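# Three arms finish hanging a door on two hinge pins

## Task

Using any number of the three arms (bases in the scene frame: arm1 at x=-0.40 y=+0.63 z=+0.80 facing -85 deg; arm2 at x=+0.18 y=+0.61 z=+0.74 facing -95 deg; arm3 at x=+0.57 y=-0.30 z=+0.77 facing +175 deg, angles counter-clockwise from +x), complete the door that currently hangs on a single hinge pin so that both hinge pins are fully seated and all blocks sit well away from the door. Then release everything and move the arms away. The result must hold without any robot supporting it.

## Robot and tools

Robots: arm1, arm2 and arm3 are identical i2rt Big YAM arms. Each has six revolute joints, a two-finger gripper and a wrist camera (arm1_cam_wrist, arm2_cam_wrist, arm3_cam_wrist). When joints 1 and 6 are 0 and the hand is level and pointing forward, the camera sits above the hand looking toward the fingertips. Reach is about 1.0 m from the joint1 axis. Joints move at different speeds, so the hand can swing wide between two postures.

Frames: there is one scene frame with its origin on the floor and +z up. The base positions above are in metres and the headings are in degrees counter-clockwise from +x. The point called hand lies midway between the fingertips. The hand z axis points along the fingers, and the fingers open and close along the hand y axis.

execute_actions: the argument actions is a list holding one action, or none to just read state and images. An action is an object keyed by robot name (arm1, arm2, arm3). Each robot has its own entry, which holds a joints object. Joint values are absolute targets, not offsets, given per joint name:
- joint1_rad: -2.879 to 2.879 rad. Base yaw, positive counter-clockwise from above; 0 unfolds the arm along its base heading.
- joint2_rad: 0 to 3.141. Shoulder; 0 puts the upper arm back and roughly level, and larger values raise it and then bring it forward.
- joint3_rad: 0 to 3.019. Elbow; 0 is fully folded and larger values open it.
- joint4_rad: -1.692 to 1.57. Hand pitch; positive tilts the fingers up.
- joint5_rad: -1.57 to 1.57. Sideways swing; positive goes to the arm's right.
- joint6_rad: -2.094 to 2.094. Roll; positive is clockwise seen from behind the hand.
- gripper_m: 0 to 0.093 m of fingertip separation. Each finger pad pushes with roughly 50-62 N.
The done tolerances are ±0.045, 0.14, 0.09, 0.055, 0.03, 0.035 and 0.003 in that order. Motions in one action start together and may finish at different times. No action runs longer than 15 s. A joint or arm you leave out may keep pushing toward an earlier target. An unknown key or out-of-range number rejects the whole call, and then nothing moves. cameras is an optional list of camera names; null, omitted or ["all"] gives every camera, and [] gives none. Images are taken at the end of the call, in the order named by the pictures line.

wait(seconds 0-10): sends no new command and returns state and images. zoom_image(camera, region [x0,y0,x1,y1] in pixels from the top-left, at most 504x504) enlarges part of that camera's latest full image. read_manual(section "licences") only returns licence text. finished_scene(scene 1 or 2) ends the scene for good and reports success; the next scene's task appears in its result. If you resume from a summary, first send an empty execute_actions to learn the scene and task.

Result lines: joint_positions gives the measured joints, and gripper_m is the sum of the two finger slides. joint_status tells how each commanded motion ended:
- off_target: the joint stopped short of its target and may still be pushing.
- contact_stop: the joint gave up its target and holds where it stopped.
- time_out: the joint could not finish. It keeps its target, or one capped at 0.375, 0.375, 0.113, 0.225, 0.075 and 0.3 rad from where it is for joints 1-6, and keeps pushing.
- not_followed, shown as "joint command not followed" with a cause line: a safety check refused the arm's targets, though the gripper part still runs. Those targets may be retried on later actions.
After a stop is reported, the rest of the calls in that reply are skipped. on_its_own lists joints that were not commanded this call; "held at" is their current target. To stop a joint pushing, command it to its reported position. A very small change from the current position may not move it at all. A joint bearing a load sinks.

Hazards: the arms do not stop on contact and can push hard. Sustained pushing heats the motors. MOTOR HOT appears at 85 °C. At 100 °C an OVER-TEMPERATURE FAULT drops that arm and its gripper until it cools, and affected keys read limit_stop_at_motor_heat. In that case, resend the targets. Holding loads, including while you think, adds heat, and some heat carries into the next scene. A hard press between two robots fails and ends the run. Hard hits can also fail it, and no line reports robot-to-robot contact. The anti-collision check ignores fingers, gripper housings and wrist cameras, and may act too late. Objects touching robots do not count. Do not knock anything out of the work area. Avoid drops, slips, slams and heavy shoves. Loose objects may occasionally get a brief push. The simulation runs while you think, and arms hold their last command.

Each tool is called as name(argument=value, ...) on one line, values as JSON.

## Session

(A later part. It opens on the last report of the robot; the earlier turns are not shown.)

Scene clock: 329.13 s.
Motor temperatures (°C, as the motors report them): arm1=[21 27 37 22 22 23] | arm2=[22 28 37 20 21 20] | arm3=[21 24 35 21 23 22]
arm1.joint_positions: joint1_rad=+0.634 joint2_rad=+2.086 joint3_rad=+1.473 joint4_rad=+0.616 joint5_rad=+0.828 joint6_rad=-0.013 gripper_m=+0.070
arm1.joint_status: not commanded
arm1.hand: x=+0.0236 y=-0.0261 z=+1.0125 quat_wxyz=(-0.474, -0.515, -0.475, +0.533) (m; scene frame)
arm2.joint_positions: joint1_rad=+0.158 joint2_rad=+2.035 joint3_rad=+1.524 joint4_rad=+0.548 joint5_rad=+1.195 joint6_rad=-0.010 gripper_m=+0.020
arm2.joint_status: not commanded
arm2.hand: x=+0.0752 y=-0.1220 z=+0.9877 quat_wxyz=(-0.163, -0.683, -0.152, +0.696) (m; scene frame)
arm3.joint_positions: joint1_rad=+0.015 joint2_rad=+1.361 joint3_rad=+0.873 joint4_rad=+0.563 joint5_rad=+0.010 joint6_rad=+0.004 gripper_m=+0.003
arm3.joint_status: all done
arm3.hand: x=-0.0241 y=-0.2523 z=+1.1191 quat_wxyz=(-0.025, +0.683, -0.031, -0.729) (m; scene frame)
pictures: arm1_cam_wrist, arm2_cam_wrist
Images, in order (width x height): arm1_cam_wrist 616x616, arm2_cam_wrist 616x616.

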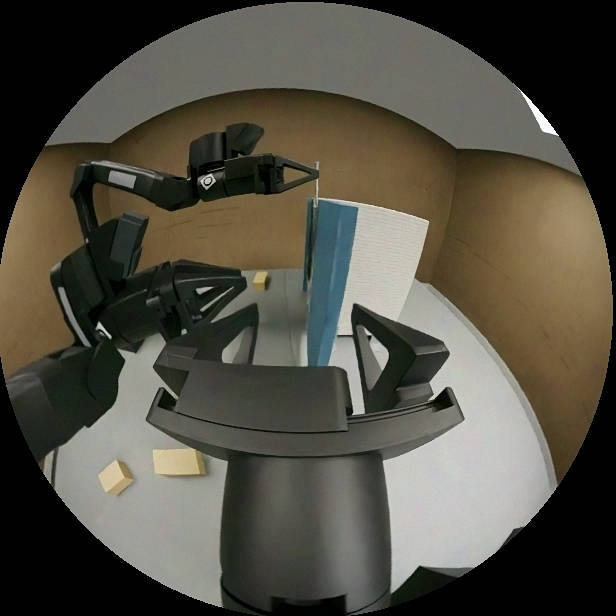

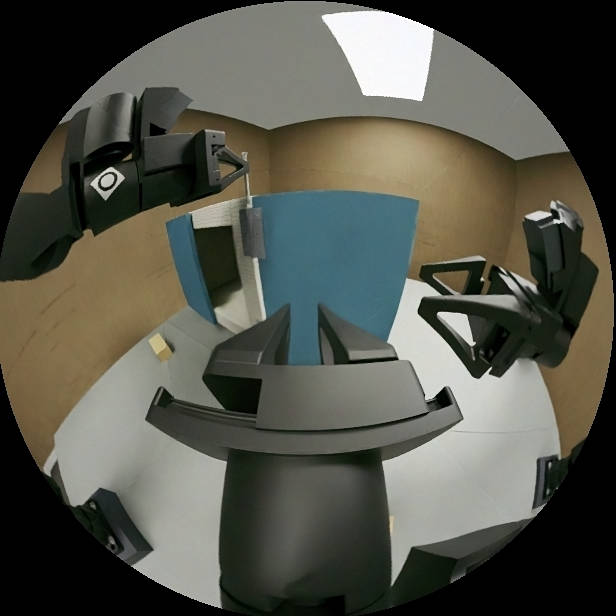

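execute_actions(actions=[{"arm3":{"joints":{"joint2_rad":1.388,"joint4_rad":0.575}}}], cameras=["arm1_cam_wrist","arm2_cam_wrist"])

zoom_image(camera="arm1_cam_wrist", region=[285, 155, 345, 225])

zoom_image(camera="arm2_cam_wrist", region=[225, 180, 275, 230])

Scene clock: 334.20 s.
Motor temperatures (°C, as the motors report them): arm1=[21 27 37 22 22 23] | arm2=[22 28 37 20 21 20] | arm3=[21 24 36 21 23 22]
arm1.joint_positions: joint1_rad=+0.634 joint2_rad=+2.086 joint3_rad=+1.473 joint4_rad=+0.616 joint5_rad=+0.828 joint6_rad=-0.013 gripper_m=+0.070
arm1.joint_status: not commanded
arm1.hand: x=+0.0236 y=-0.0261 z=+1.0125 quat_wxyz=(-0.474, -0.515, -0.475, +0.533) (m; scene frame)
arm2.joint_positions: joint1_rad=+0.158 joint2_rad=+2.035 joint3_rad=+1.524 joint4_rad=+0.548 joint5_rad=+1.195 joint6_rad=-0.010 gripper_m=+0.020
arm2.joint_status: not commanded
arm2.hand: x=+0.0752 y=-0.1220 z=+0.9877 quat_wxyz=(-0.163, -0.683, -0.152, +0.696) (m; scene frame)
arm3.joint_positions: joint1_rad=+0.015 joint2_rad=+1.369 joint3_rad=+0.873 joint4_rad=+0.564 joint5_rad=+0.010 joint6_rad=+0.004 gripper_m=+0.003
arm3.joint_status: all done
arm3.hand: x=-0.0258 y=-0.2522 z=+1.1147 quat_wxyz=(-0.025, +0.686, -0.031, -0.727) (m; scene frame)
pictures: arm1_cam_wrist, arm2_cam_wrist
Images, in order (width x height): arm1_cam_wrist 616x616, arm2_cam_wrist 616x616.

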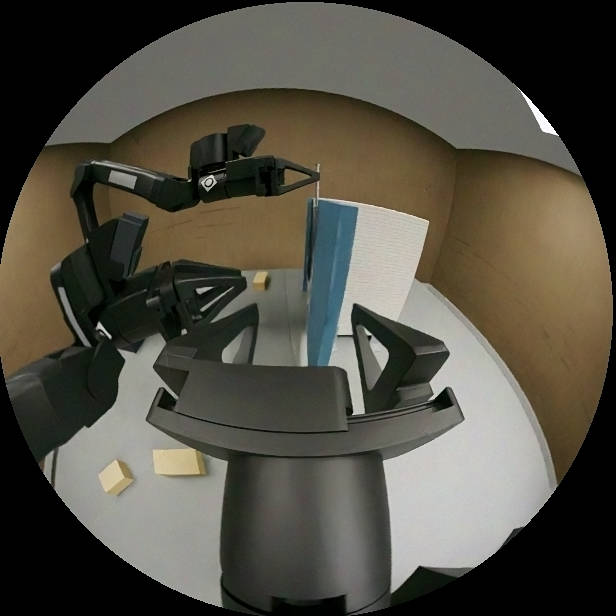

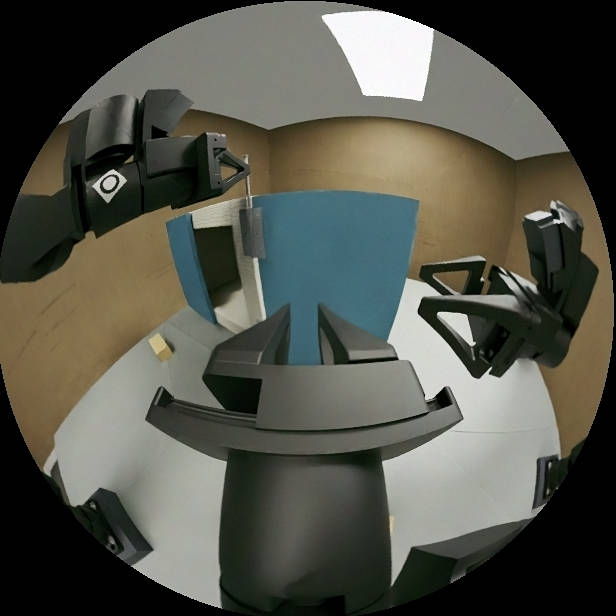

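Region (285, 155, 345, 225) of arm1_cam_wrist's 616x616 image, scaled by 7.200, with more detail than that image has; it fills the left 432 columns of this view, and the rest is white.

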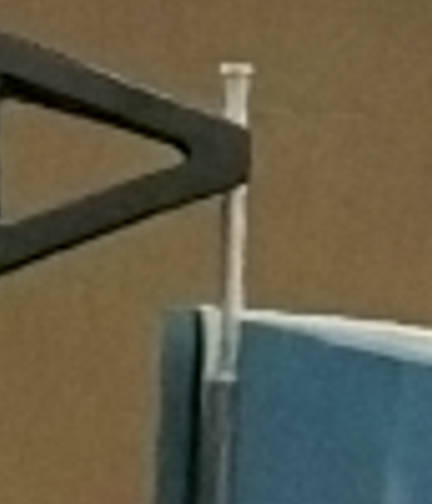

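Region (225, 180, 275, 230) of arm2_cam_wrist's 616x616 image, scaled by 10.080, with more detail than that image has.

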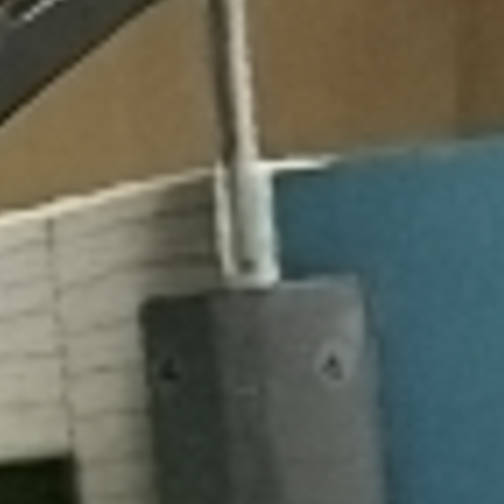

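Now lower with q4.

execute_actions(actions=[{"arm3":{"joints":{"joint4_rad":0.53}}}], cameras=["arm2_cam_wrist"])

zoom_image(camera="arm2_cam_wrist", region=[225, 180, 275, 230])

Scene clock: 337.50 s.
Motor temperatures (°C, as the motors report them): arm1=[21 27 37 22 22 23] | arm2=[22 29 37 20 21 20] | arm3=[21 24 36 21 23 22]
arm1.joint_positions: joint1_rad=+0.634 joint2_rad=+2.086 joint3_rad=+1.473 joint4_rad=+0.616 joint5_rad=+0.828 joint6_rad=-0.013 gripper_m=+0.070
arm1.joint_status: not commanded
arm1.hand: x=+0.0236 y=-0.0261 z=+1.0125 quat_wxyz=(-0.474, -0.515, -0.475, +0.533) (m; scene frame)
arm2.joint_positions: joint1_rad=+0.158 joint2_rad=+2.035 joint3_rad=+1.524 joint4_rad=+0.548 joint5_rad=+1.195 joint6_rad=-0.010 gripper_m=+0.020
arm2.joint_status: not commanded
arm2.hand: x=+0.0752 y=-0.1220 z=+0.9877 quat_wxyz=(-0.163, -0.683, -0.152, +0.696) (m; scene frame)
arm3.joint_positions: joint1_rad=+0.015 joint2_rad=+1.369 joint3_rad=+0.873 joint4_rad=+0.559 joint5_rad=+0.010 joint6_rad=+0.004 gripper_m=+0.003
arm3.joint_status: all done
arm3.hand: x=-0.0259 y=-0.2522 z=+1.1136 quat_wxyz=(-0.025, +0.687, -0.031, -0.725) (m; scene frame)
pictures: arm2_cam_wrist
Images, in order (width x height): arm2_cam_wrist 616x616.

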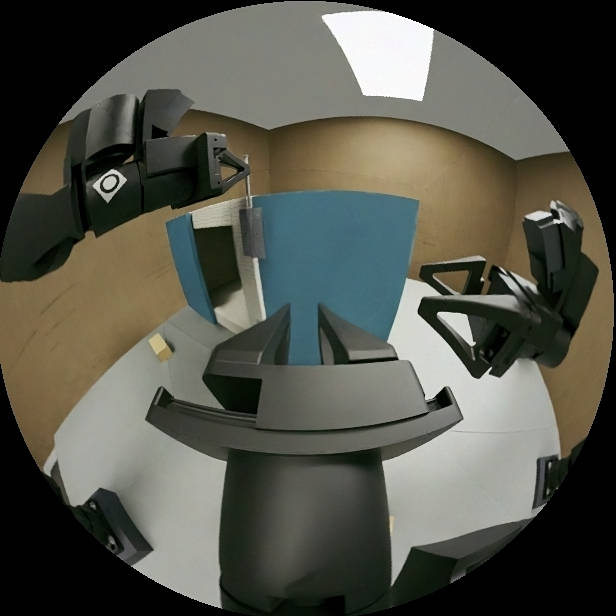

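Region (225, 180, 275, 230) of arm2_cam_wrist's 616x616 image, scaled by 10.080, with more detail than that image has.

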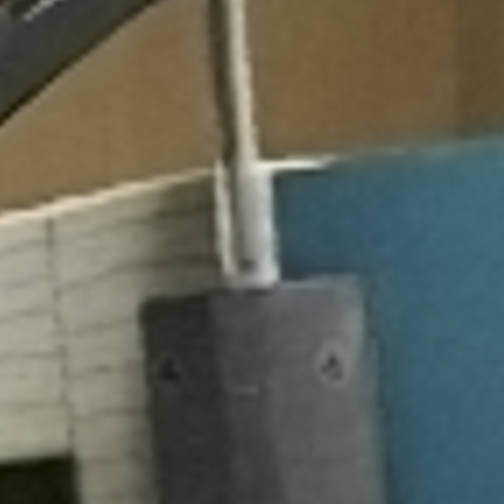

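execute_actions(actions=[{"arm3":{"joints":{"joint2_rad":1.2,"joint4_rad":0.6}},"arm2":{"joints":{"joint5_rad":0.75,"joint6_rad":0.0}}}])

Scene clock: 344.30 s.
Motor temperatures (°C, as the motors report them): arm1=[21 27 38 22 22 23] | arm2=[22 29 37 20 21 20] | arm3=[21 24 36 21 23 22]
arm1.joint_positions: joint1_rad=+0.634 joint2_rad=+2.086 joint3_rad=+1.473 joint4_rad=+0.616 joint5_rad=+0.828 joint6_rad=-0.013 gripper_m=+0.070
arm1.joint_status: not commanded
arm1.hand: x=+0.0236 y=-0.0261 z=+1.0125 quat_wxyz=(-0.474, -0.515, -0.475, +0.533) (m; scene frame)
arm2.joint_positions: joint1_rad=+0.158 joint2_rad=+2.035 joint3_rad=+1.524 joint4_rad=+0.548 joint5_rad=+0.755 joint6_rad=-0.010 gripper_m=+0.020
arm2.joint_status: all done
arm2.hand: x=+0.1218 y=-0.1809 z=+0.9889 quat_wxyz=(-0.309, -0.629, -0.300, +0.647) (m; scene frame)
arm3.joint_positions: joint1_rad=+0.015 joint2_rad=+1.192 joint3_rad=+0.873 joint4_rad=+0.584 joint5_rad=+0.010 joint6_rad=+0.004 gripper_m=+0.003
arm3.joint_status: all done
arm3.hand: x=+0.0217 y=-0.2548 z=+1.2171 quat_wxyz=(-0.027, +0.611, -0.029, -0.791) (m; scene frame)
pictures: arm1_cam_wrist, arm2_cam_wrist, arm3_cam_wrist
Images, in order (width x height): arm1_cam_wrist 616x616, arm2_cam_wrist 616x616, arm3_cam_wrist 616x616.

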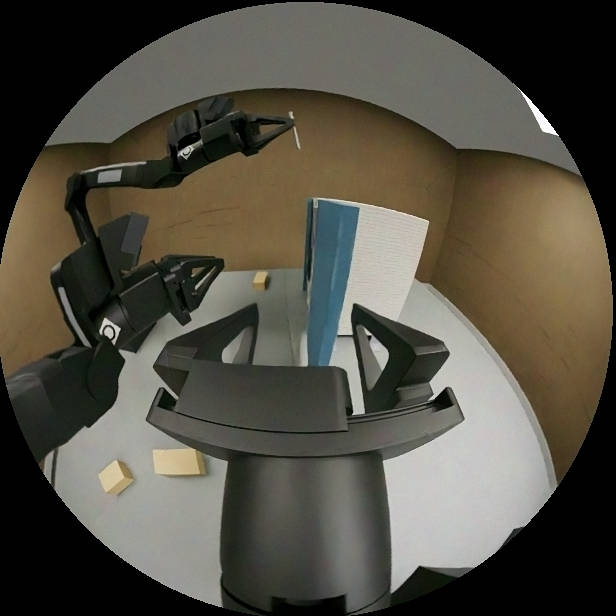

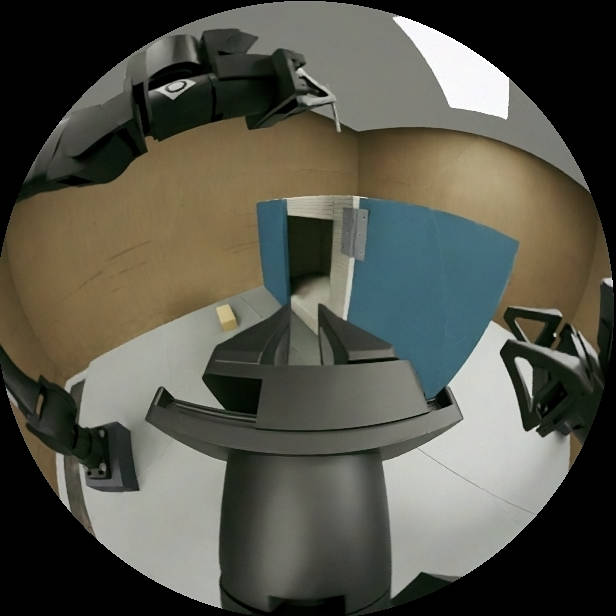

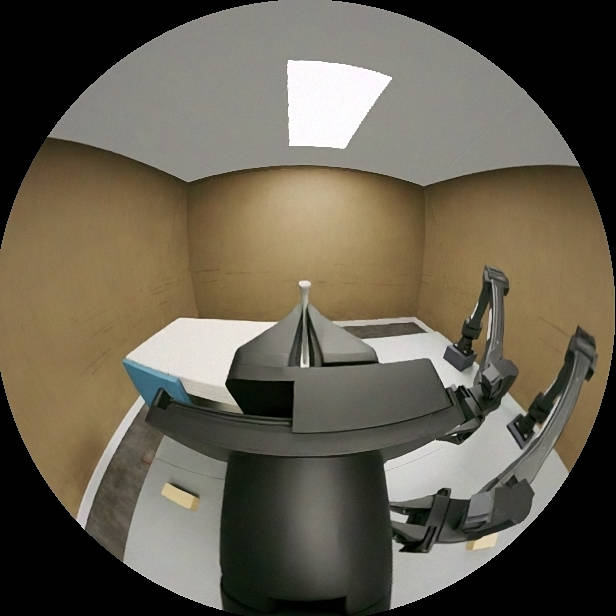

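zoom_image(camera="arm2_cam_wrist", region=[330, 190, 380, 265])

Region (330, 190, 380, 265) of arm2_cam_wrist's 616x616 image, scaled by 6.720, with more detail than that image has.

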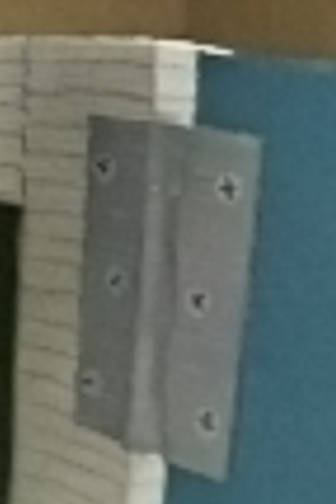

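execute_actions(actions=[{"arm2":{"joints":{"joint1_rad":0.32,"joint5_rad":1.3}}}], cameras=[])

execute_actions(actions=[{"arm3":{"joints":{"joint2_rad":1.15,"joint3_rad":0.84,"joint4_rad":-0.45,"joint5_rad":-0.3}}}], cameras=["arm3_cam_wrist","arm2_cam_wrist"])

Scene clock: 357.90 s.
Motor temperatures (°C, as the motors report them): arm1=[21 27 38 22 22 23] | arm2=[22 29 38 20 21 20] | arm3=[21 24 36 21 23 22]
arm1.joint_positions: joint1_rad=+0.634 joint2_rad=+2.086 joint3_rad=+1.473 joint4_rad=+0.616 joint5_rad=+0.828 joint6_rad=-0.013 gripper_m=+0.070
arm1.joint_status: not commanded
arm1.hand: x=+0.0236 y=-0.0261 z=+1.0125 quat_wxyz=(-0.474, -0.515, -0.475, +0.533) (m; scene frame)
arm2.joint_positions: joint1_rad=+0.313 joint2_rad=+2.035 joint3_rad=+1.524 joint4_rad=+0.548 joint5_rad=+1.296 joint6_rad=-0.010 gripper_m=+0.020
arm2.joint_status: all done
arm2.hand: x=+0.1809 y=-0.1150 z=+0.9858 quat_wxyz=(-0.182, -0.680, -0.171, +0.689) (m; scene frame)
arm3.joint_positions: joint1_rad=+0.015 joint2_rad=+1.192 joint3_rad=+0.873 joint4_rad=+0.584 joint5_rad=+0.010 joint6_rad=+0.004 gripper_m=+0.003
arm3.joint_status: not commanded
arm3.hand: x=+0.0217 y=-0.2548 z=+1.2171 quat_wxyz=(-0.027, +0.611, -0.029, -0.791) (m; scene frame)
pictures: none
No camera images: the call's "cameras" was empty. Leave "cameras" out to get every camera's image.

Scene clock: 359.47 s.
Motor temperatures (°C, as the motors report them): arm1=[21 27 38 22 22 23] | arm2=[22 29 38 20 21 20] | arm3=[21 24 36 21 23 22]
arm1.joint_positions: joint1_rad=+0.634 joint2_rad=+2.086 joint3_rad=+1.473 joint4_rad=+0.616 joint5_rad=+0.828 joint6_rad=-0.013 gripper_m=+0.070
arm1.joint_status: not commanded
arm1.hand: x=+0.0236 y=-0.0261 z=+1.0125 quat_wxyz=(-0.474, -0.515, -0.475, +0.533) (m; scene frame)
arm2.joint_positions: joint1_rad=+0.313 joint2_rad=+2.035 joint3_rad=+1.524 joint4_rad=+0.548 joint5_rad=+1.296 joint6_rad=-0.010 gripper_m=+0.020
arm2.joint_status: not commanded
arm2.hand: x=+0.1809 y=-0.1150 z=+0.9858 quat_wxyz=(-0.182, -0.680, -0.171, +0.689) (m; scene frame)
arm3.joint_positions: joint1_rad=+0.015 joint2_rad=+1.172 joint3_rad=+0.842 joint4_rad=-0.440 joint5_rad=-0.297 joint6_rad=+0.004 gripper_m=+0.003
arm3.joint_status: all done
arm3.hand: x=+0.0956 y=-0.3137 z=+0.9824 quat_wxyz=(+0.127, +0.914, +0.022, -0.385) (m; scene frame)
pictures: arm2_cam_wrist, arm3_cam_wrist
Images, in order (width x height): arm2_cam_wrist 616x616, arm3_cam_wrist 616x616.

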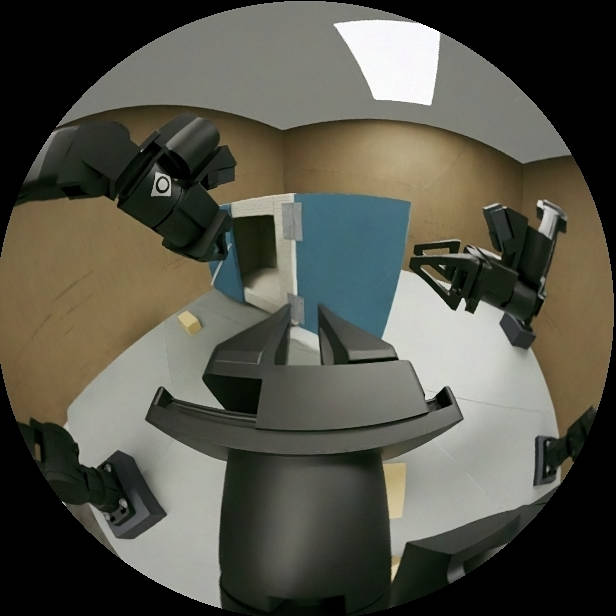

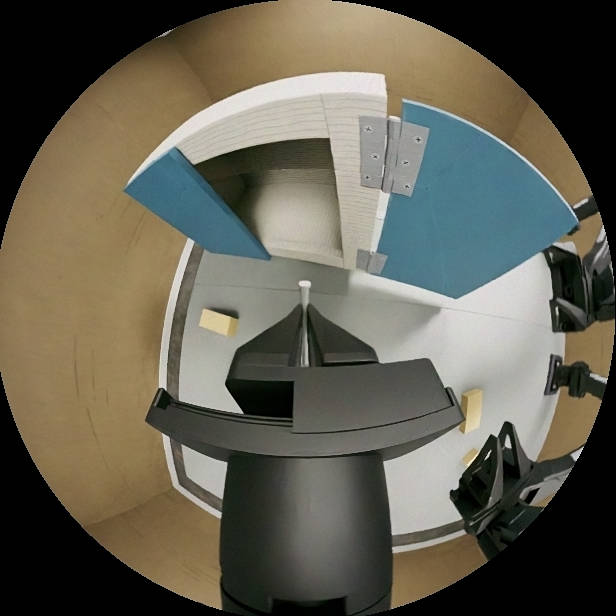

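zoom_image(camera="arm3_cam_wrist", region=[350, 90, 440, 200])

zoom_image(camera="arm3_cam_wrist", region=[345, 230, 400, 285])

Region (350, 90, 440, 200) of arm3_cam_wrist's 616x616 image, scaled by 4.582, with more detail than that image has; it fills the left 412 columns of this view, and the rest is white.

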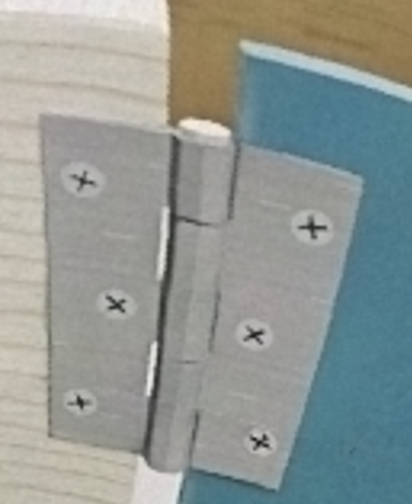

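Region (345, 230, 400, 285) of arm3_cam_wrist's 616x616 image, scaled by 9.164, with more detail than that image has.

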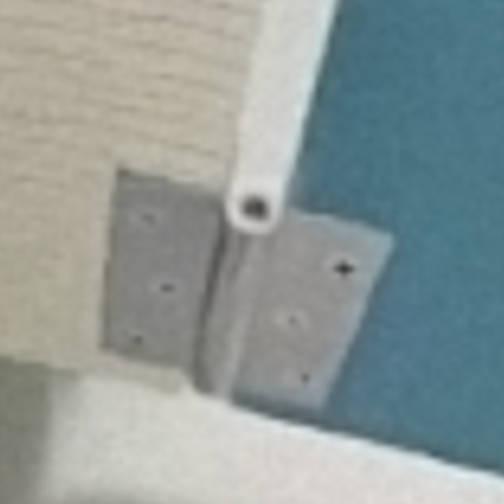

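execute_actions(actions=[{"arm3":{"joints":{"joint3_rad":0.668,"joint4_rad":1.16,"joint5_rad":0.012}},"arm2":{"joints":{"joint2_rad":2.21,"joint3_rad":1.48,"joint4_rad":0.76,"joint5_rad":1.2}}}], cameras=[])

execute_actions(actions=[{"arm3":{"joints":{"joint2_rad":1.755}},"arm2":{"joints":{"joint1_rad":0.165}}}])

Scene clock: 382.23 s.
Motor temperatures (°C, as the motors report them): arm1=[21 28 39 22 22 23] | arm2=[22 29 37 20 21 20] | arm3=[21 24 34 21 23 22]
arm1.joint_positions: joint1_rad=+0.634 joint2_rad=+2.086 joint3_rad=+1.473 joint4_rad=+0.616 joint5_rad=+0.828 joint6_rad=-0.013 gripper_m=+0.070
arm1.joint_status: not commanded
arm1.hand: x=+0.0236 y=-0.0261 z=+1.0125 quat_wxyz=(-0.474, -0.515, -0.475, +0.533) (m; scene frame)
arm2.joint_positions: joint1_rad=+0.313 joint2_rad=+2.215 joint3_rad=+1.475 joint4_rad=+0.737 joint5_rad=+1.204 joint6_rad=-0.010 gripper_m=+0.020
arm2.joint_status: all done
arm2.hand: x=+0.1877 y=-0.1278 z=+0.8638 quat_wxyz=(-0.199, -0.672, -0.216, +0.680) (m; scene frame)
arm3.joint_positions: joint1_rad=+0.015 joint2_rad=+1.170 joint3_rad=+0.654 joint4_rad=+1.137 joint5_rad=+0.009 joint6_rad=+0.004 gripper_m=+0.003
arm3.joint_status: all done
arm3.hand: x=+0.0976 y=-0.2602 z=+1.2265 quat_wxyz=(-0.030, +0.461, -0.024, -0.887) (m; scene frame)
pictures: none
No camera images: the call's "cameras" was empty. Leave "cameras" out to get every camera's image.

Scene clock: 383.57 s.
Motor temperatures (°C, as the motors report them): arm1=[21 28 39 22 22 23] | arm2=[22 29 37 21 21 20] | arm3=[21 24 34 21 23 22]
arm1.joint_positions: joint1_rad=+0.634 joint2_rad=+2.086 joint3_rad=+1.473 joint4_rad=+0.616 joint5_rad=+0.828 joint6_rad=-0.013 gripper_m=+0.070
arm1.joint_status: not commanded
arm1.hand: x=+0.0236 y=-0.0261 z=+1.0125 quat_wxyz=(-0.474, -0.515, -0.475, +0.533) (m; scene frame)
arm2.joint_positions: joint1_rad=+0.170 joint2_rad=+2.215 joint3_rad=+1.475 joint4_rad=+0.737 joint5_rad=+1.203 joint6_rad=-0.010 gripper_m=+0.020
arm2.joint_status: all done
arm2.hand: x=+0.0823 y=-0.1215 z=+0.8652 quat_wxyz=(-0.151, -0.685, -0.168, +0.693) (m; scene frame)
arm3.joint_positions: joint1_rad=+0.015 joint2_rad=+1.757 joint3_rad=+0.654 joint4_rad=+1.149 joint5_rad=+0.009 joint6_rad=+0.004 gripper_m=+0.003
arm3.joint_status: all done
arm3.hand: x=-0.0068 y=-0.2549 z=+0.9253 quat_wxyz=(-0.025, +0.694, -0.031, -0.719) (m; scene frame)
pictures: arm1_cam_wrist, arm2_cam_wrist, arm3_cam_wrist
Images, in order (width x height): arm1_cam_wrist 616x616, arm2_cam_wrist 616x616, arm3_cam_wrist 616x616.

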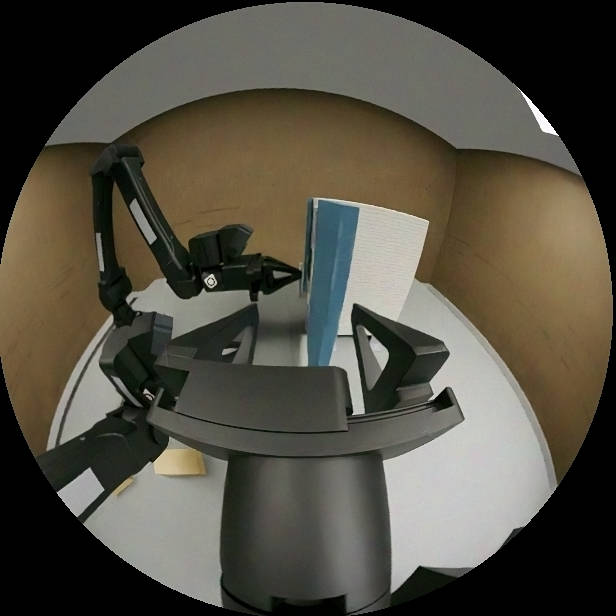

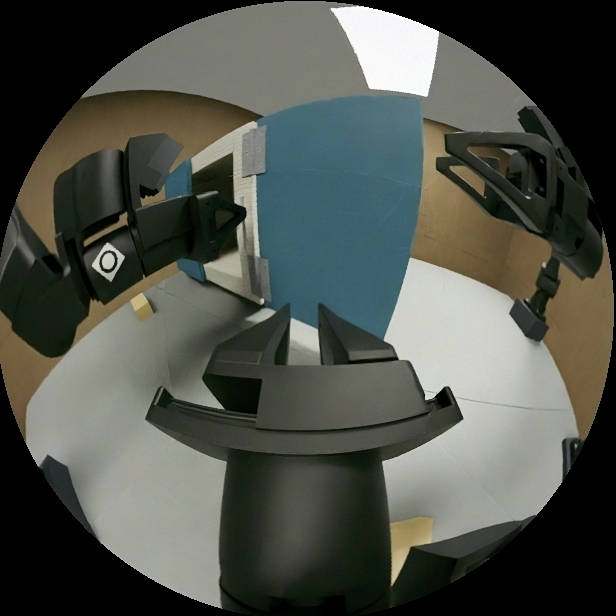

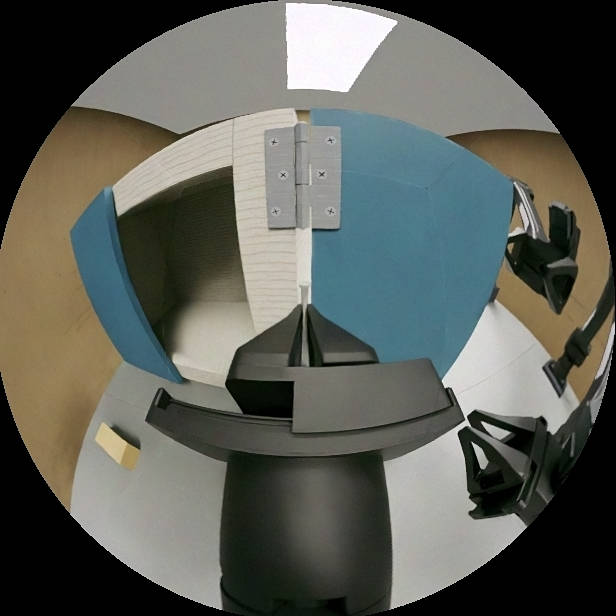

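Now the top hinge gives a y-alignment reference in arm3's view.

zoom_image(camera="arm3_cam_wrist", region=[255, 190, 355, 320])

zoom_image(camera="arm2_cam_wrist", region=[210, 190, 300, 310])

zoom_image(camera="arm1_cam_wrist", region=[270, 240, 340, 330])

Region (255, 190, 355, 320) of arm3_cam_wrist's 616x616 image, scaled by 3.877, with more detail than that image has; it fills the left 388 columns of this view, and the rest is white.

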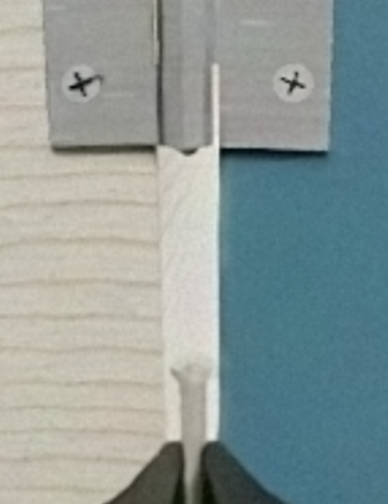

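Region (210, 190, 300, 310) of arm2_cam_wrist's 616x616 image, scaled by 4.200, with more detail than that image has; it fills the left 378 columns of this view, and the rest is white.

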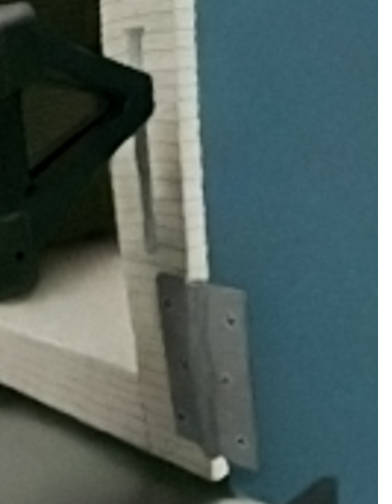

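Region (270, 240, 340, 330) of arm1_cam_wrist's 616x616 image, scaled by 5.600, with more detail than that image has.

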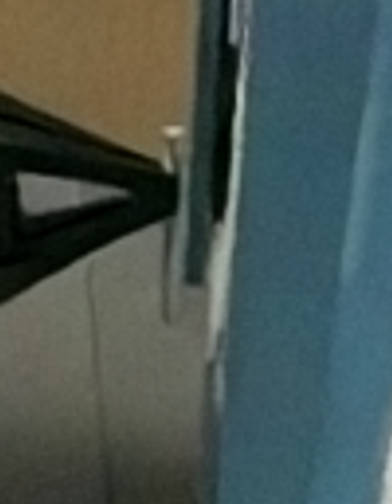

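execute_actions(actions=[{"arm3":{"joints":{"joint2_rad":1.795,"joint3_rad":0.755,"joint4_rad":1.115}}}], cameras=["arm2_cam_wrist","arm3_cam_wrist"])

zoom_image(camera="arm3_cam_wrist", region=[255, 190, 355, 320])

zoom_image(camera="arm2_cam_wrist", region=[220, 195, 290, 285])

Scene clock: 394.73 s.
Motor temperatures (°C, as the motors report them): arm1=[21 28 39 22 22 23] | arm2=[22 30 35 21 21 20] | arm3=[21 24 33 21 23 22]
arm1.joint_positions: joint1_rad=+0.634 joint2_rad=+2.086 joint3_rad=+1.473 joint4_rad=+0.616 joint5_rad=+0.828 joint6_rad=-0.013 gripper_m=+0.070
arm1.joint_status: not commanded
arm1.hand: x=+0.0236 y=-0.0261 z=+1.0125 quat_wxyz=(-0.474, -0.515, -0.475, +0.533) (m; scene frame)
arm2.joint_positions: joint1_rad=+0.170 joint2_rad=+2.215 joint3_rad=+1.475 joint4_rad=+0.737 joint5_rad=+1.203 joint6_rad=-0.010 gripper_m=+0.020
arm2.joint_status: not commanded
arm2.hand: x=+0.0823 y=-0.1215 z=+0.8652 quat_wxyz=(-0.151, -0.685, -0.168, +0.693) (m; scene frame)
arm3.joint_positions: joint1_rad=+0.015 joint2_rad=+1.784 joint3_rad=+0.714 joint4_rad=+1.124 joint5_rad=+0.009 joint6_rad=+0.004 gripper_m=+0.003
arm3.joint_status: all done
arm3.hand: x=-0.0273 y=-0.2534 z=+0.9288 quat_wxyz=(-0.025, +0.691, -0.031, -0.722) (m; scene frame)
pictures: arm2_cam_wrist, arm3_cam_wrist
Images, in order (width x height): arm2_cam_wrist 616x616, arm3_cam_wrist 616x616.

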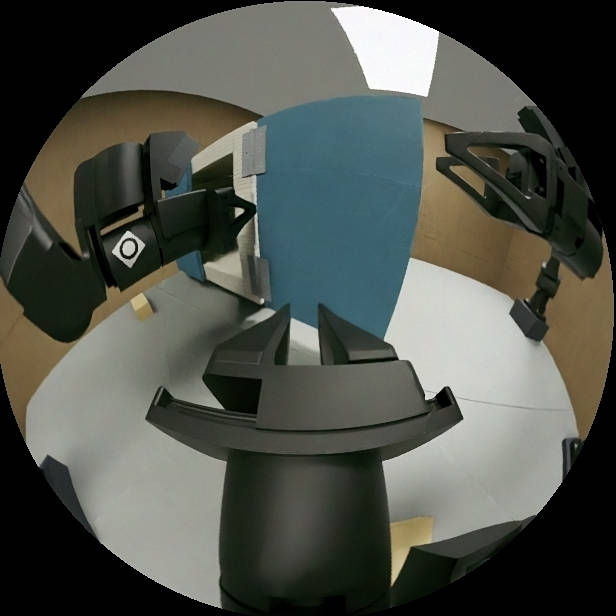

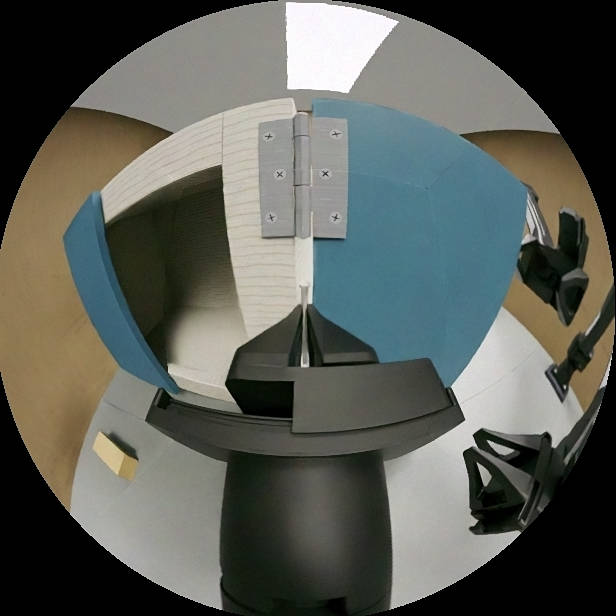

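Region (255, 190, 355, 320) of arm3_cam_wrist's 616x616 image, scaled by 3.877, with more detail than that image has; it fills the left 388 columns of this view, and the rest is white.

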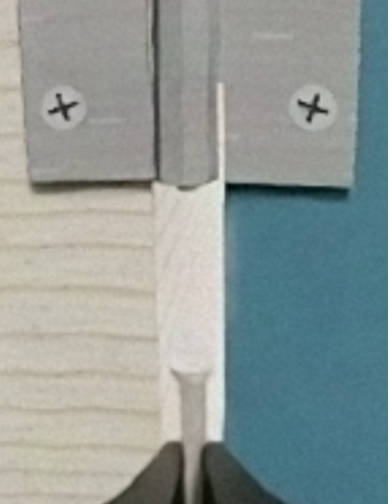

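Region (220, 195, 290, 285) of arm2_cam_wrist's 616x616 image, scaled by 5.600, with more detail than that image has.

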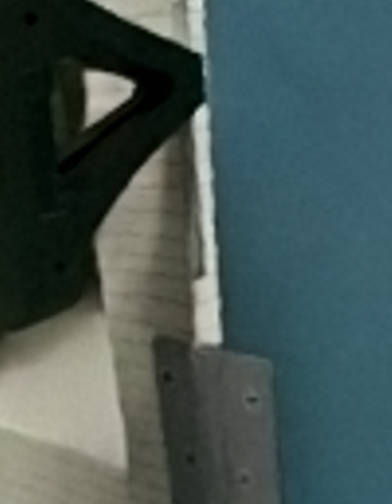

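execute_actions(actions=[{"arm3":{"joints":{"joint2_rad":1.832,"joint4_rad":1.185,"joint5_rad":0.001}}}])

zoom_image(camera="arm3_cam_wrist", region=[255, 190, 355, 320])

zoom_image(camera="arm2_cam_wrist", region=[230, 220, 285, 285])

zoom_image(camera="arm1_cam_wrist", region=[285, 255, 335, 325])

Scene clock: 399.40 s.
Motor temperatures (°C, as the motors report them): arm1=[21 28 39 22 22 23] | arm2=[22 30 35 21 21 20] | arm3=[21 24 33 21 23 22]
arm1.joint_positions: joint1_rad=+0.634 joint2_rad=+2.086 joint3_rad=+1.473 joint4_rad=+0.616 joint5_rad=+0.828 joint6_rad=-0.013 gripper_m=+0.070
arm1.joint_status: not commanded
arm1.hand: x=+0.0236 y=-0.0261 z=+1.0125 quat_wxyz=(-0.474, -0.515, -0.475, +0.533) (m; scene frame)
arm2.joint_positions: joint1_rad=+0.170 joint2_rad=+2.215 joint3_rad=+1.475 joint4_rad=+0.737 joint5_rad=+1.203 joint6_rad=-0.010 gripper_m=+0.020
arm2.joint_status: not commanded
arm2.hand: x=+0.0823 y=-0.1215 z=+0.8652 quat_wxyz=(-0.151, -0.685, -0.168, +0.693) (m; scene frame)
arm3.joint_positions: joint1_rad=+0.015 joint2_rad=+1.821 joint3_rad=+0.714 joint4_rad=+1.158 joint5_rad=+0.004 joint6_rad=+0.004 gripper_m=+0.003
arm3.joint_status: all done
arm3.hand: x=-0.0279 y=-0.2544 z=+0.9159 quat_wxyz=(-0.023, +0.692, -0.029, -0.721) (m; scene frame)
pictures: arm1_cam_wrist, arm2_cam_wrist, arm3_cam_wrist
Images, in order (width x height): arm1_cam_wrist 616x616, arm2_cam_wrist 616x616, arm3_cam_wrist 616x616.

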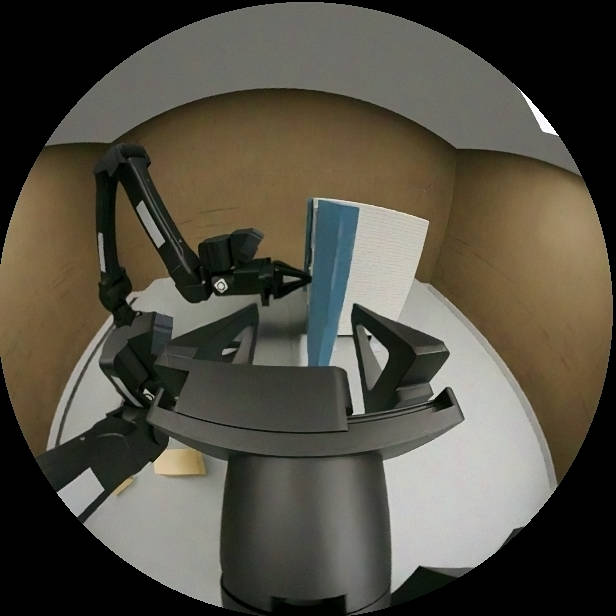

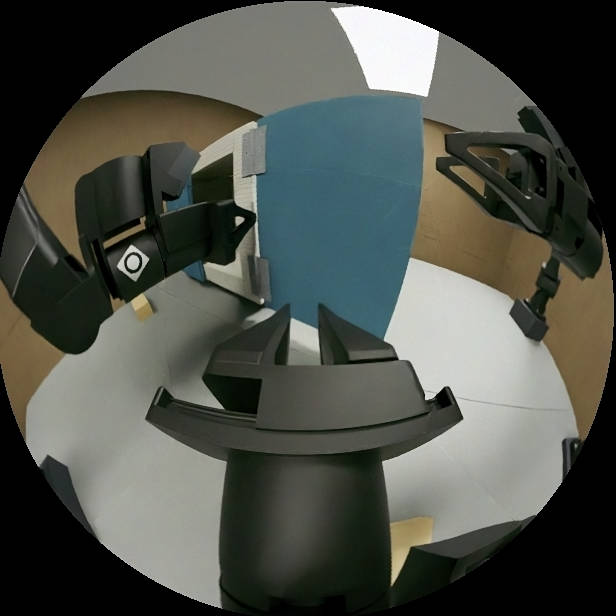

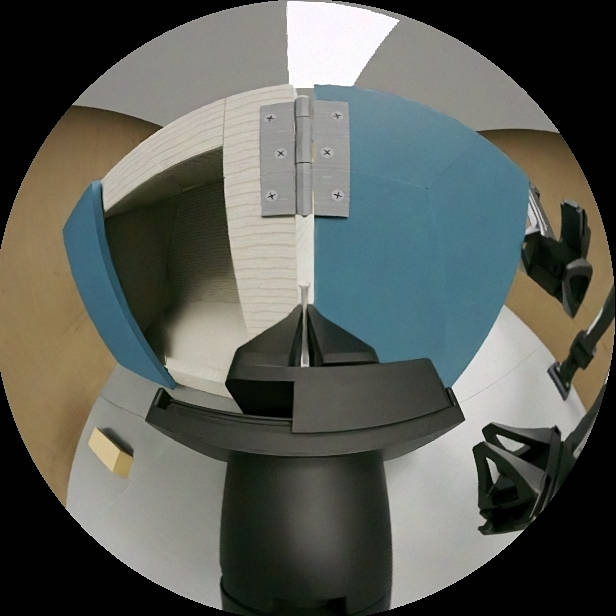

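Region (255, 190, 355, 320) of arm3_cam_wrist's 616x616 image, scaled by 3.877, with more detail than that image has; it fills the left 388 columns of this view, and the rest is white.

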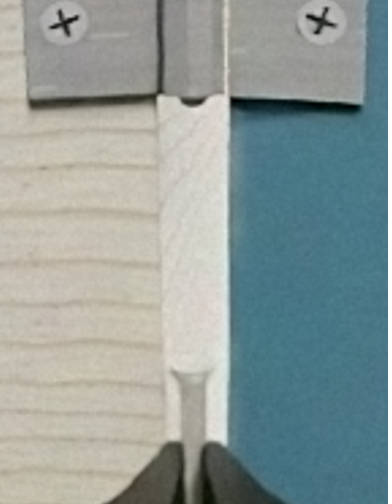

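Region (230, 220, 285, 285) of arm2_cam_wrist's 616x616 image, scaled by 7.754, with more detail than that image has; it fills the left 426 columns of this view, and the rest is white.

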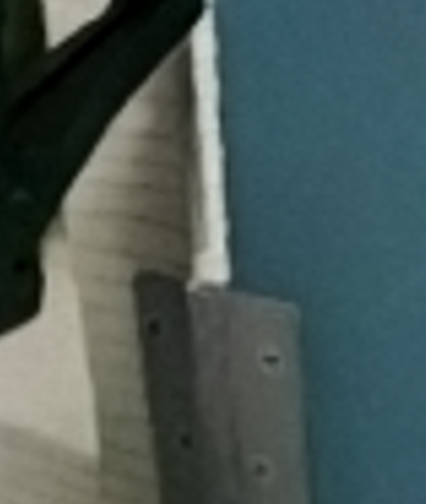

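Region (285, 255, 335, 325) of arm1_cam_wrist's 616x616 image, scaled by 7.200, with more detail than that image has; it fills the left 360 columns of this view, and the rest is white.

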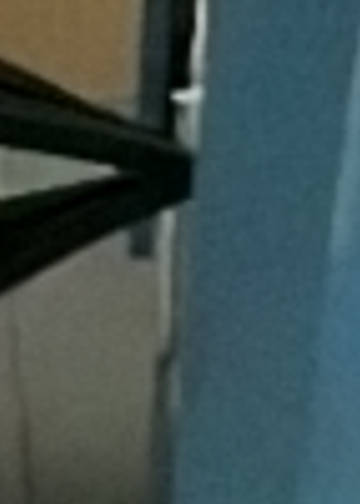

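execute_actions(actions=[{"arm3":{"joints":{"joint2_rad":1.858,"joint4_rad":1.206}}}], cameras=["arm2_cam_wrist"])

zoom_image(camera="arm2_cam_wrist", region=[230, 220, 285, 285])

Scene clock: 405.13 s.
Motor temperatures (°C, as the motors report them): arm1=[21 28 39 22 22 23] | arm2=[22 30 34 21 21 20] | arm3=[21 24 33 21 23 22]
arm1.joint_positions: joint1_rad=+0.634 joint2_rad=+2.086 joint3_rad=+1.473 joint4_rad=+0.616 joint5_rad=+0.828 joint6_rad=-0.013 gripper_m=+0.070
arm1.joint_status: not commanded
arm1.hand: x=+0.0236 y=-0.0261 z=+1.0125 quat_wxyz=(-0.474, -0.515, -0.475, +0.533) (m; scene frame)
arm2.joint_positions: joint1_rad=+0.170 joint2_rad=+2.215 joint3_rad=+1.475 joint4_rad=+0.737 joint5_rad=+1.203 joint6_rad=-0.010 gripper_m=+0.020
arm2.joint_status: not commanded
arm2.hand: x=+0.0823 y=-0.1215 z=+0.8652 quat_wxyz=(-0.151, -0.685, -0.168, +0.693) (m; scene frame)
arm3.joint_positions: joint1_rad=+0.015 joint2_rad=+1.844 joint3_rad=+0.714 joint4_rad=+1.180 joint5_rad=+0.004 joint6_rad=+0.004 gripper_m=+0.003
arm3.joint_status: all done
arm3.hand: x=-0.0279 y=-0.2545 z=+0.9082 quat_wxyz=(-0.023, +0.692, -0.029, -0.720) (m; scene frame)
pictures: arm2_cam_wrist
Images, in order (width x height): arm2_cam_wrist 616x616.

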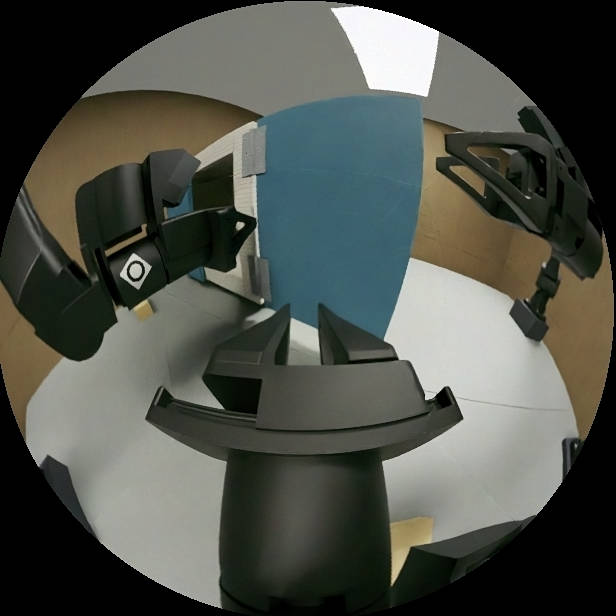

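Region (230, 220, 285, 285) of arm2_cam_wrist's 616x616 image, scaled by 7.754, with more detail than that image has; it fills the left 426 columns of this view, and the rest is white.

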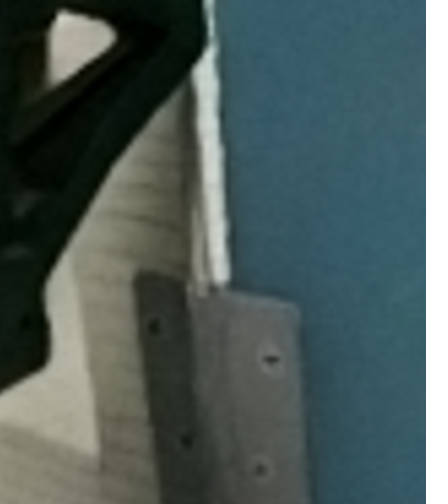

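At the rim. Continue down gently.

execute_actions(actions=[{"arm3":{"joints":{"joint2_rad":1.88,"joint4_rad":1.225}}}], cameras=["arm2_cam_wrist"])

zoom_image(camera="arm2_cam_wrist", region=[230, 220, 285, 285])

Scene clock: 408.23 s.
Motor temperatures (°C, as the motors report them): arm1=[21 28 39 22 22 23] | arm2=[22 30 34 21 21 20] | arm3=[21 24 33 21 23 22]
arm1.joint_positions: joint1_rad=+0.634 joint2_rad=+2.086 joint3_rad=+1.473 joint4_rad=+0.616 joint5_rad=+0.828 joint6_rad=-0.013 gripper_m=+0.070
arm1.joint_status: not commanded
arm1.hand: x=+0.0236 y=-0.0261 z=+1.0125 quat_wxyz=(-0.474, -0.515, -0.475, +0.533) (m; scene frame)
arm2.joint_positions: joint1_rad=+0.170 joint2_rad=+2.215 joint3_rad=+1.475 joint4_rad=+0.737 joint5_rad=+1.203 joint6_rad=-0.010 gripper_m=+0.020
arm2.joint_status: not commanded
arm2.hand: x=+0.0823 y=-0.1215 z=+0.8652 quat_wxyz=(-0.151, -0.685, -0.168, +0.693) (m; scene frame)
arm3.joint_positions: joint1_rad=+0.015 joint2_rad=+1.856 joint3_rad=+0.714 joint4_rad=+1.205 joint5_rad=+0.004 joint6_rad=+0.004 gripper_m=+0.003
arm3.joint_status: all done
arm3.hand: x=-0.0279 y=-0.2544 z=+0.9075 quat_wxyz=(-0.023, +0.688, -0.029, -0.725) (m; scene frame)
pictures: arm2_cam_wrist
Images, in order (width x height): arm2_cam_wrist 616x616.

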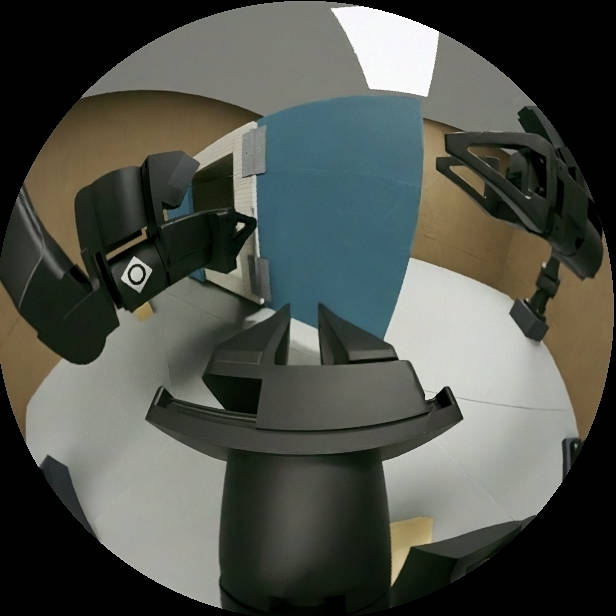

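Region (230, 220, 285, 285) of arm2_cam_wrist's 616x616 image, scaled by 7.754, with more detail than that image has; it fills the left 426 columns of this view, and the rest is white.

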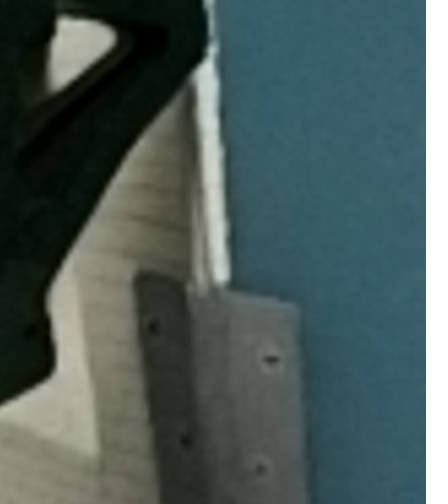

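execute_actions(actions=[{"arm2":{"joints":{"joint2_rad":2.02,"joint3_rad":1.57,"joint4_rad":0.54,"joint6_rad":-0.8}},"arm3":{"joints":{"joint2_rad":1.856,"joint4_rad":1.25}}}], cameras=["arm2_cam_wrist"])

Scene clock: 419.50 s.
Motor temperatures (°C, as the motors report them): arm1=[21 28 40 22 22 23] | arm2=[22 30 34 21 21 20] | arm3=[21 24 33 21 23 22]
arm1.joint_positions: joint1_rad=+0.634 joint2_rad=+2.086 joint3_rad=+1.473 joint4_rad=+0.616 joint5_rad=+0.828 joint6_rad=-0.013 gripper_m=+0.070
arm1.joint_status: not commanded
arm1.hand: x=+0.0236 y=-0.0261 z=+1.0125 quat_wxyz=(-0.474, -0.515, -0.475, +0.533) (m; scene frame)
arm2.joint_positions: joint1_rad=+0.170 joint2_rad=+2.012 joint3_rad=+1.541 joint4_rad=+0.556 joint5_rad=+1.203 joint6_rad=-0.787 gripper_m=+0.020
arm2.joint_status: all done
arm2.hand: x=+0.0841 y=-0.1221 z=+1.0124 quat_wxyz=(+0.096, -0.577, -0.385, +0.714) (m; scene frame)
arm3.joint_positions: joint1_rad=+0.015 joint2_rad=+1.856 joint3_rad=+0.714 joint4_rad=+1.224 joint5_rad=+0.004 joint6_rad=+0.004 gripper_m=+0.003
arm3.joint_status: all done
arm3.hand: x=-0.0277 y=-0.2544 z=+0.9120 quat_wxyz=(-0.023, +0.681, -0.029, -0.731) (m; scene frame)
pictures: arm2_cam_wrist
Images, in order (width x height): arm2_cam_wrist 616x616.

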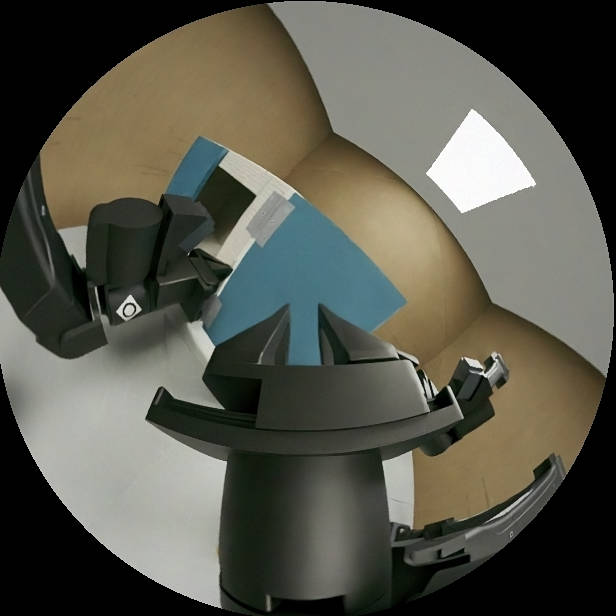

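zoom_image(camera="arm2_cam_wrist", region=[190, 255, 250, 325])

Region (190, 255, 250, 325) of arm2_cam_wrist's 616x616 image, scaled by 7.200, with more detail than that image has; it fills the left 432 columns of this view, and the rest is white.

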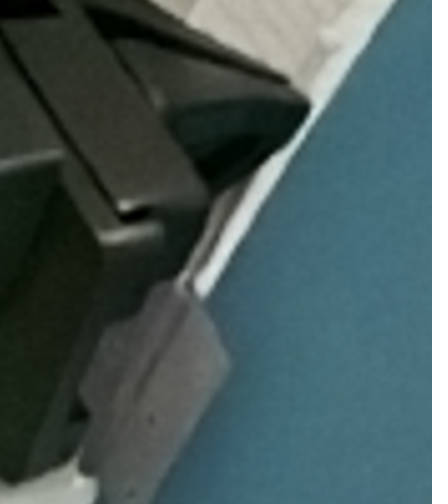

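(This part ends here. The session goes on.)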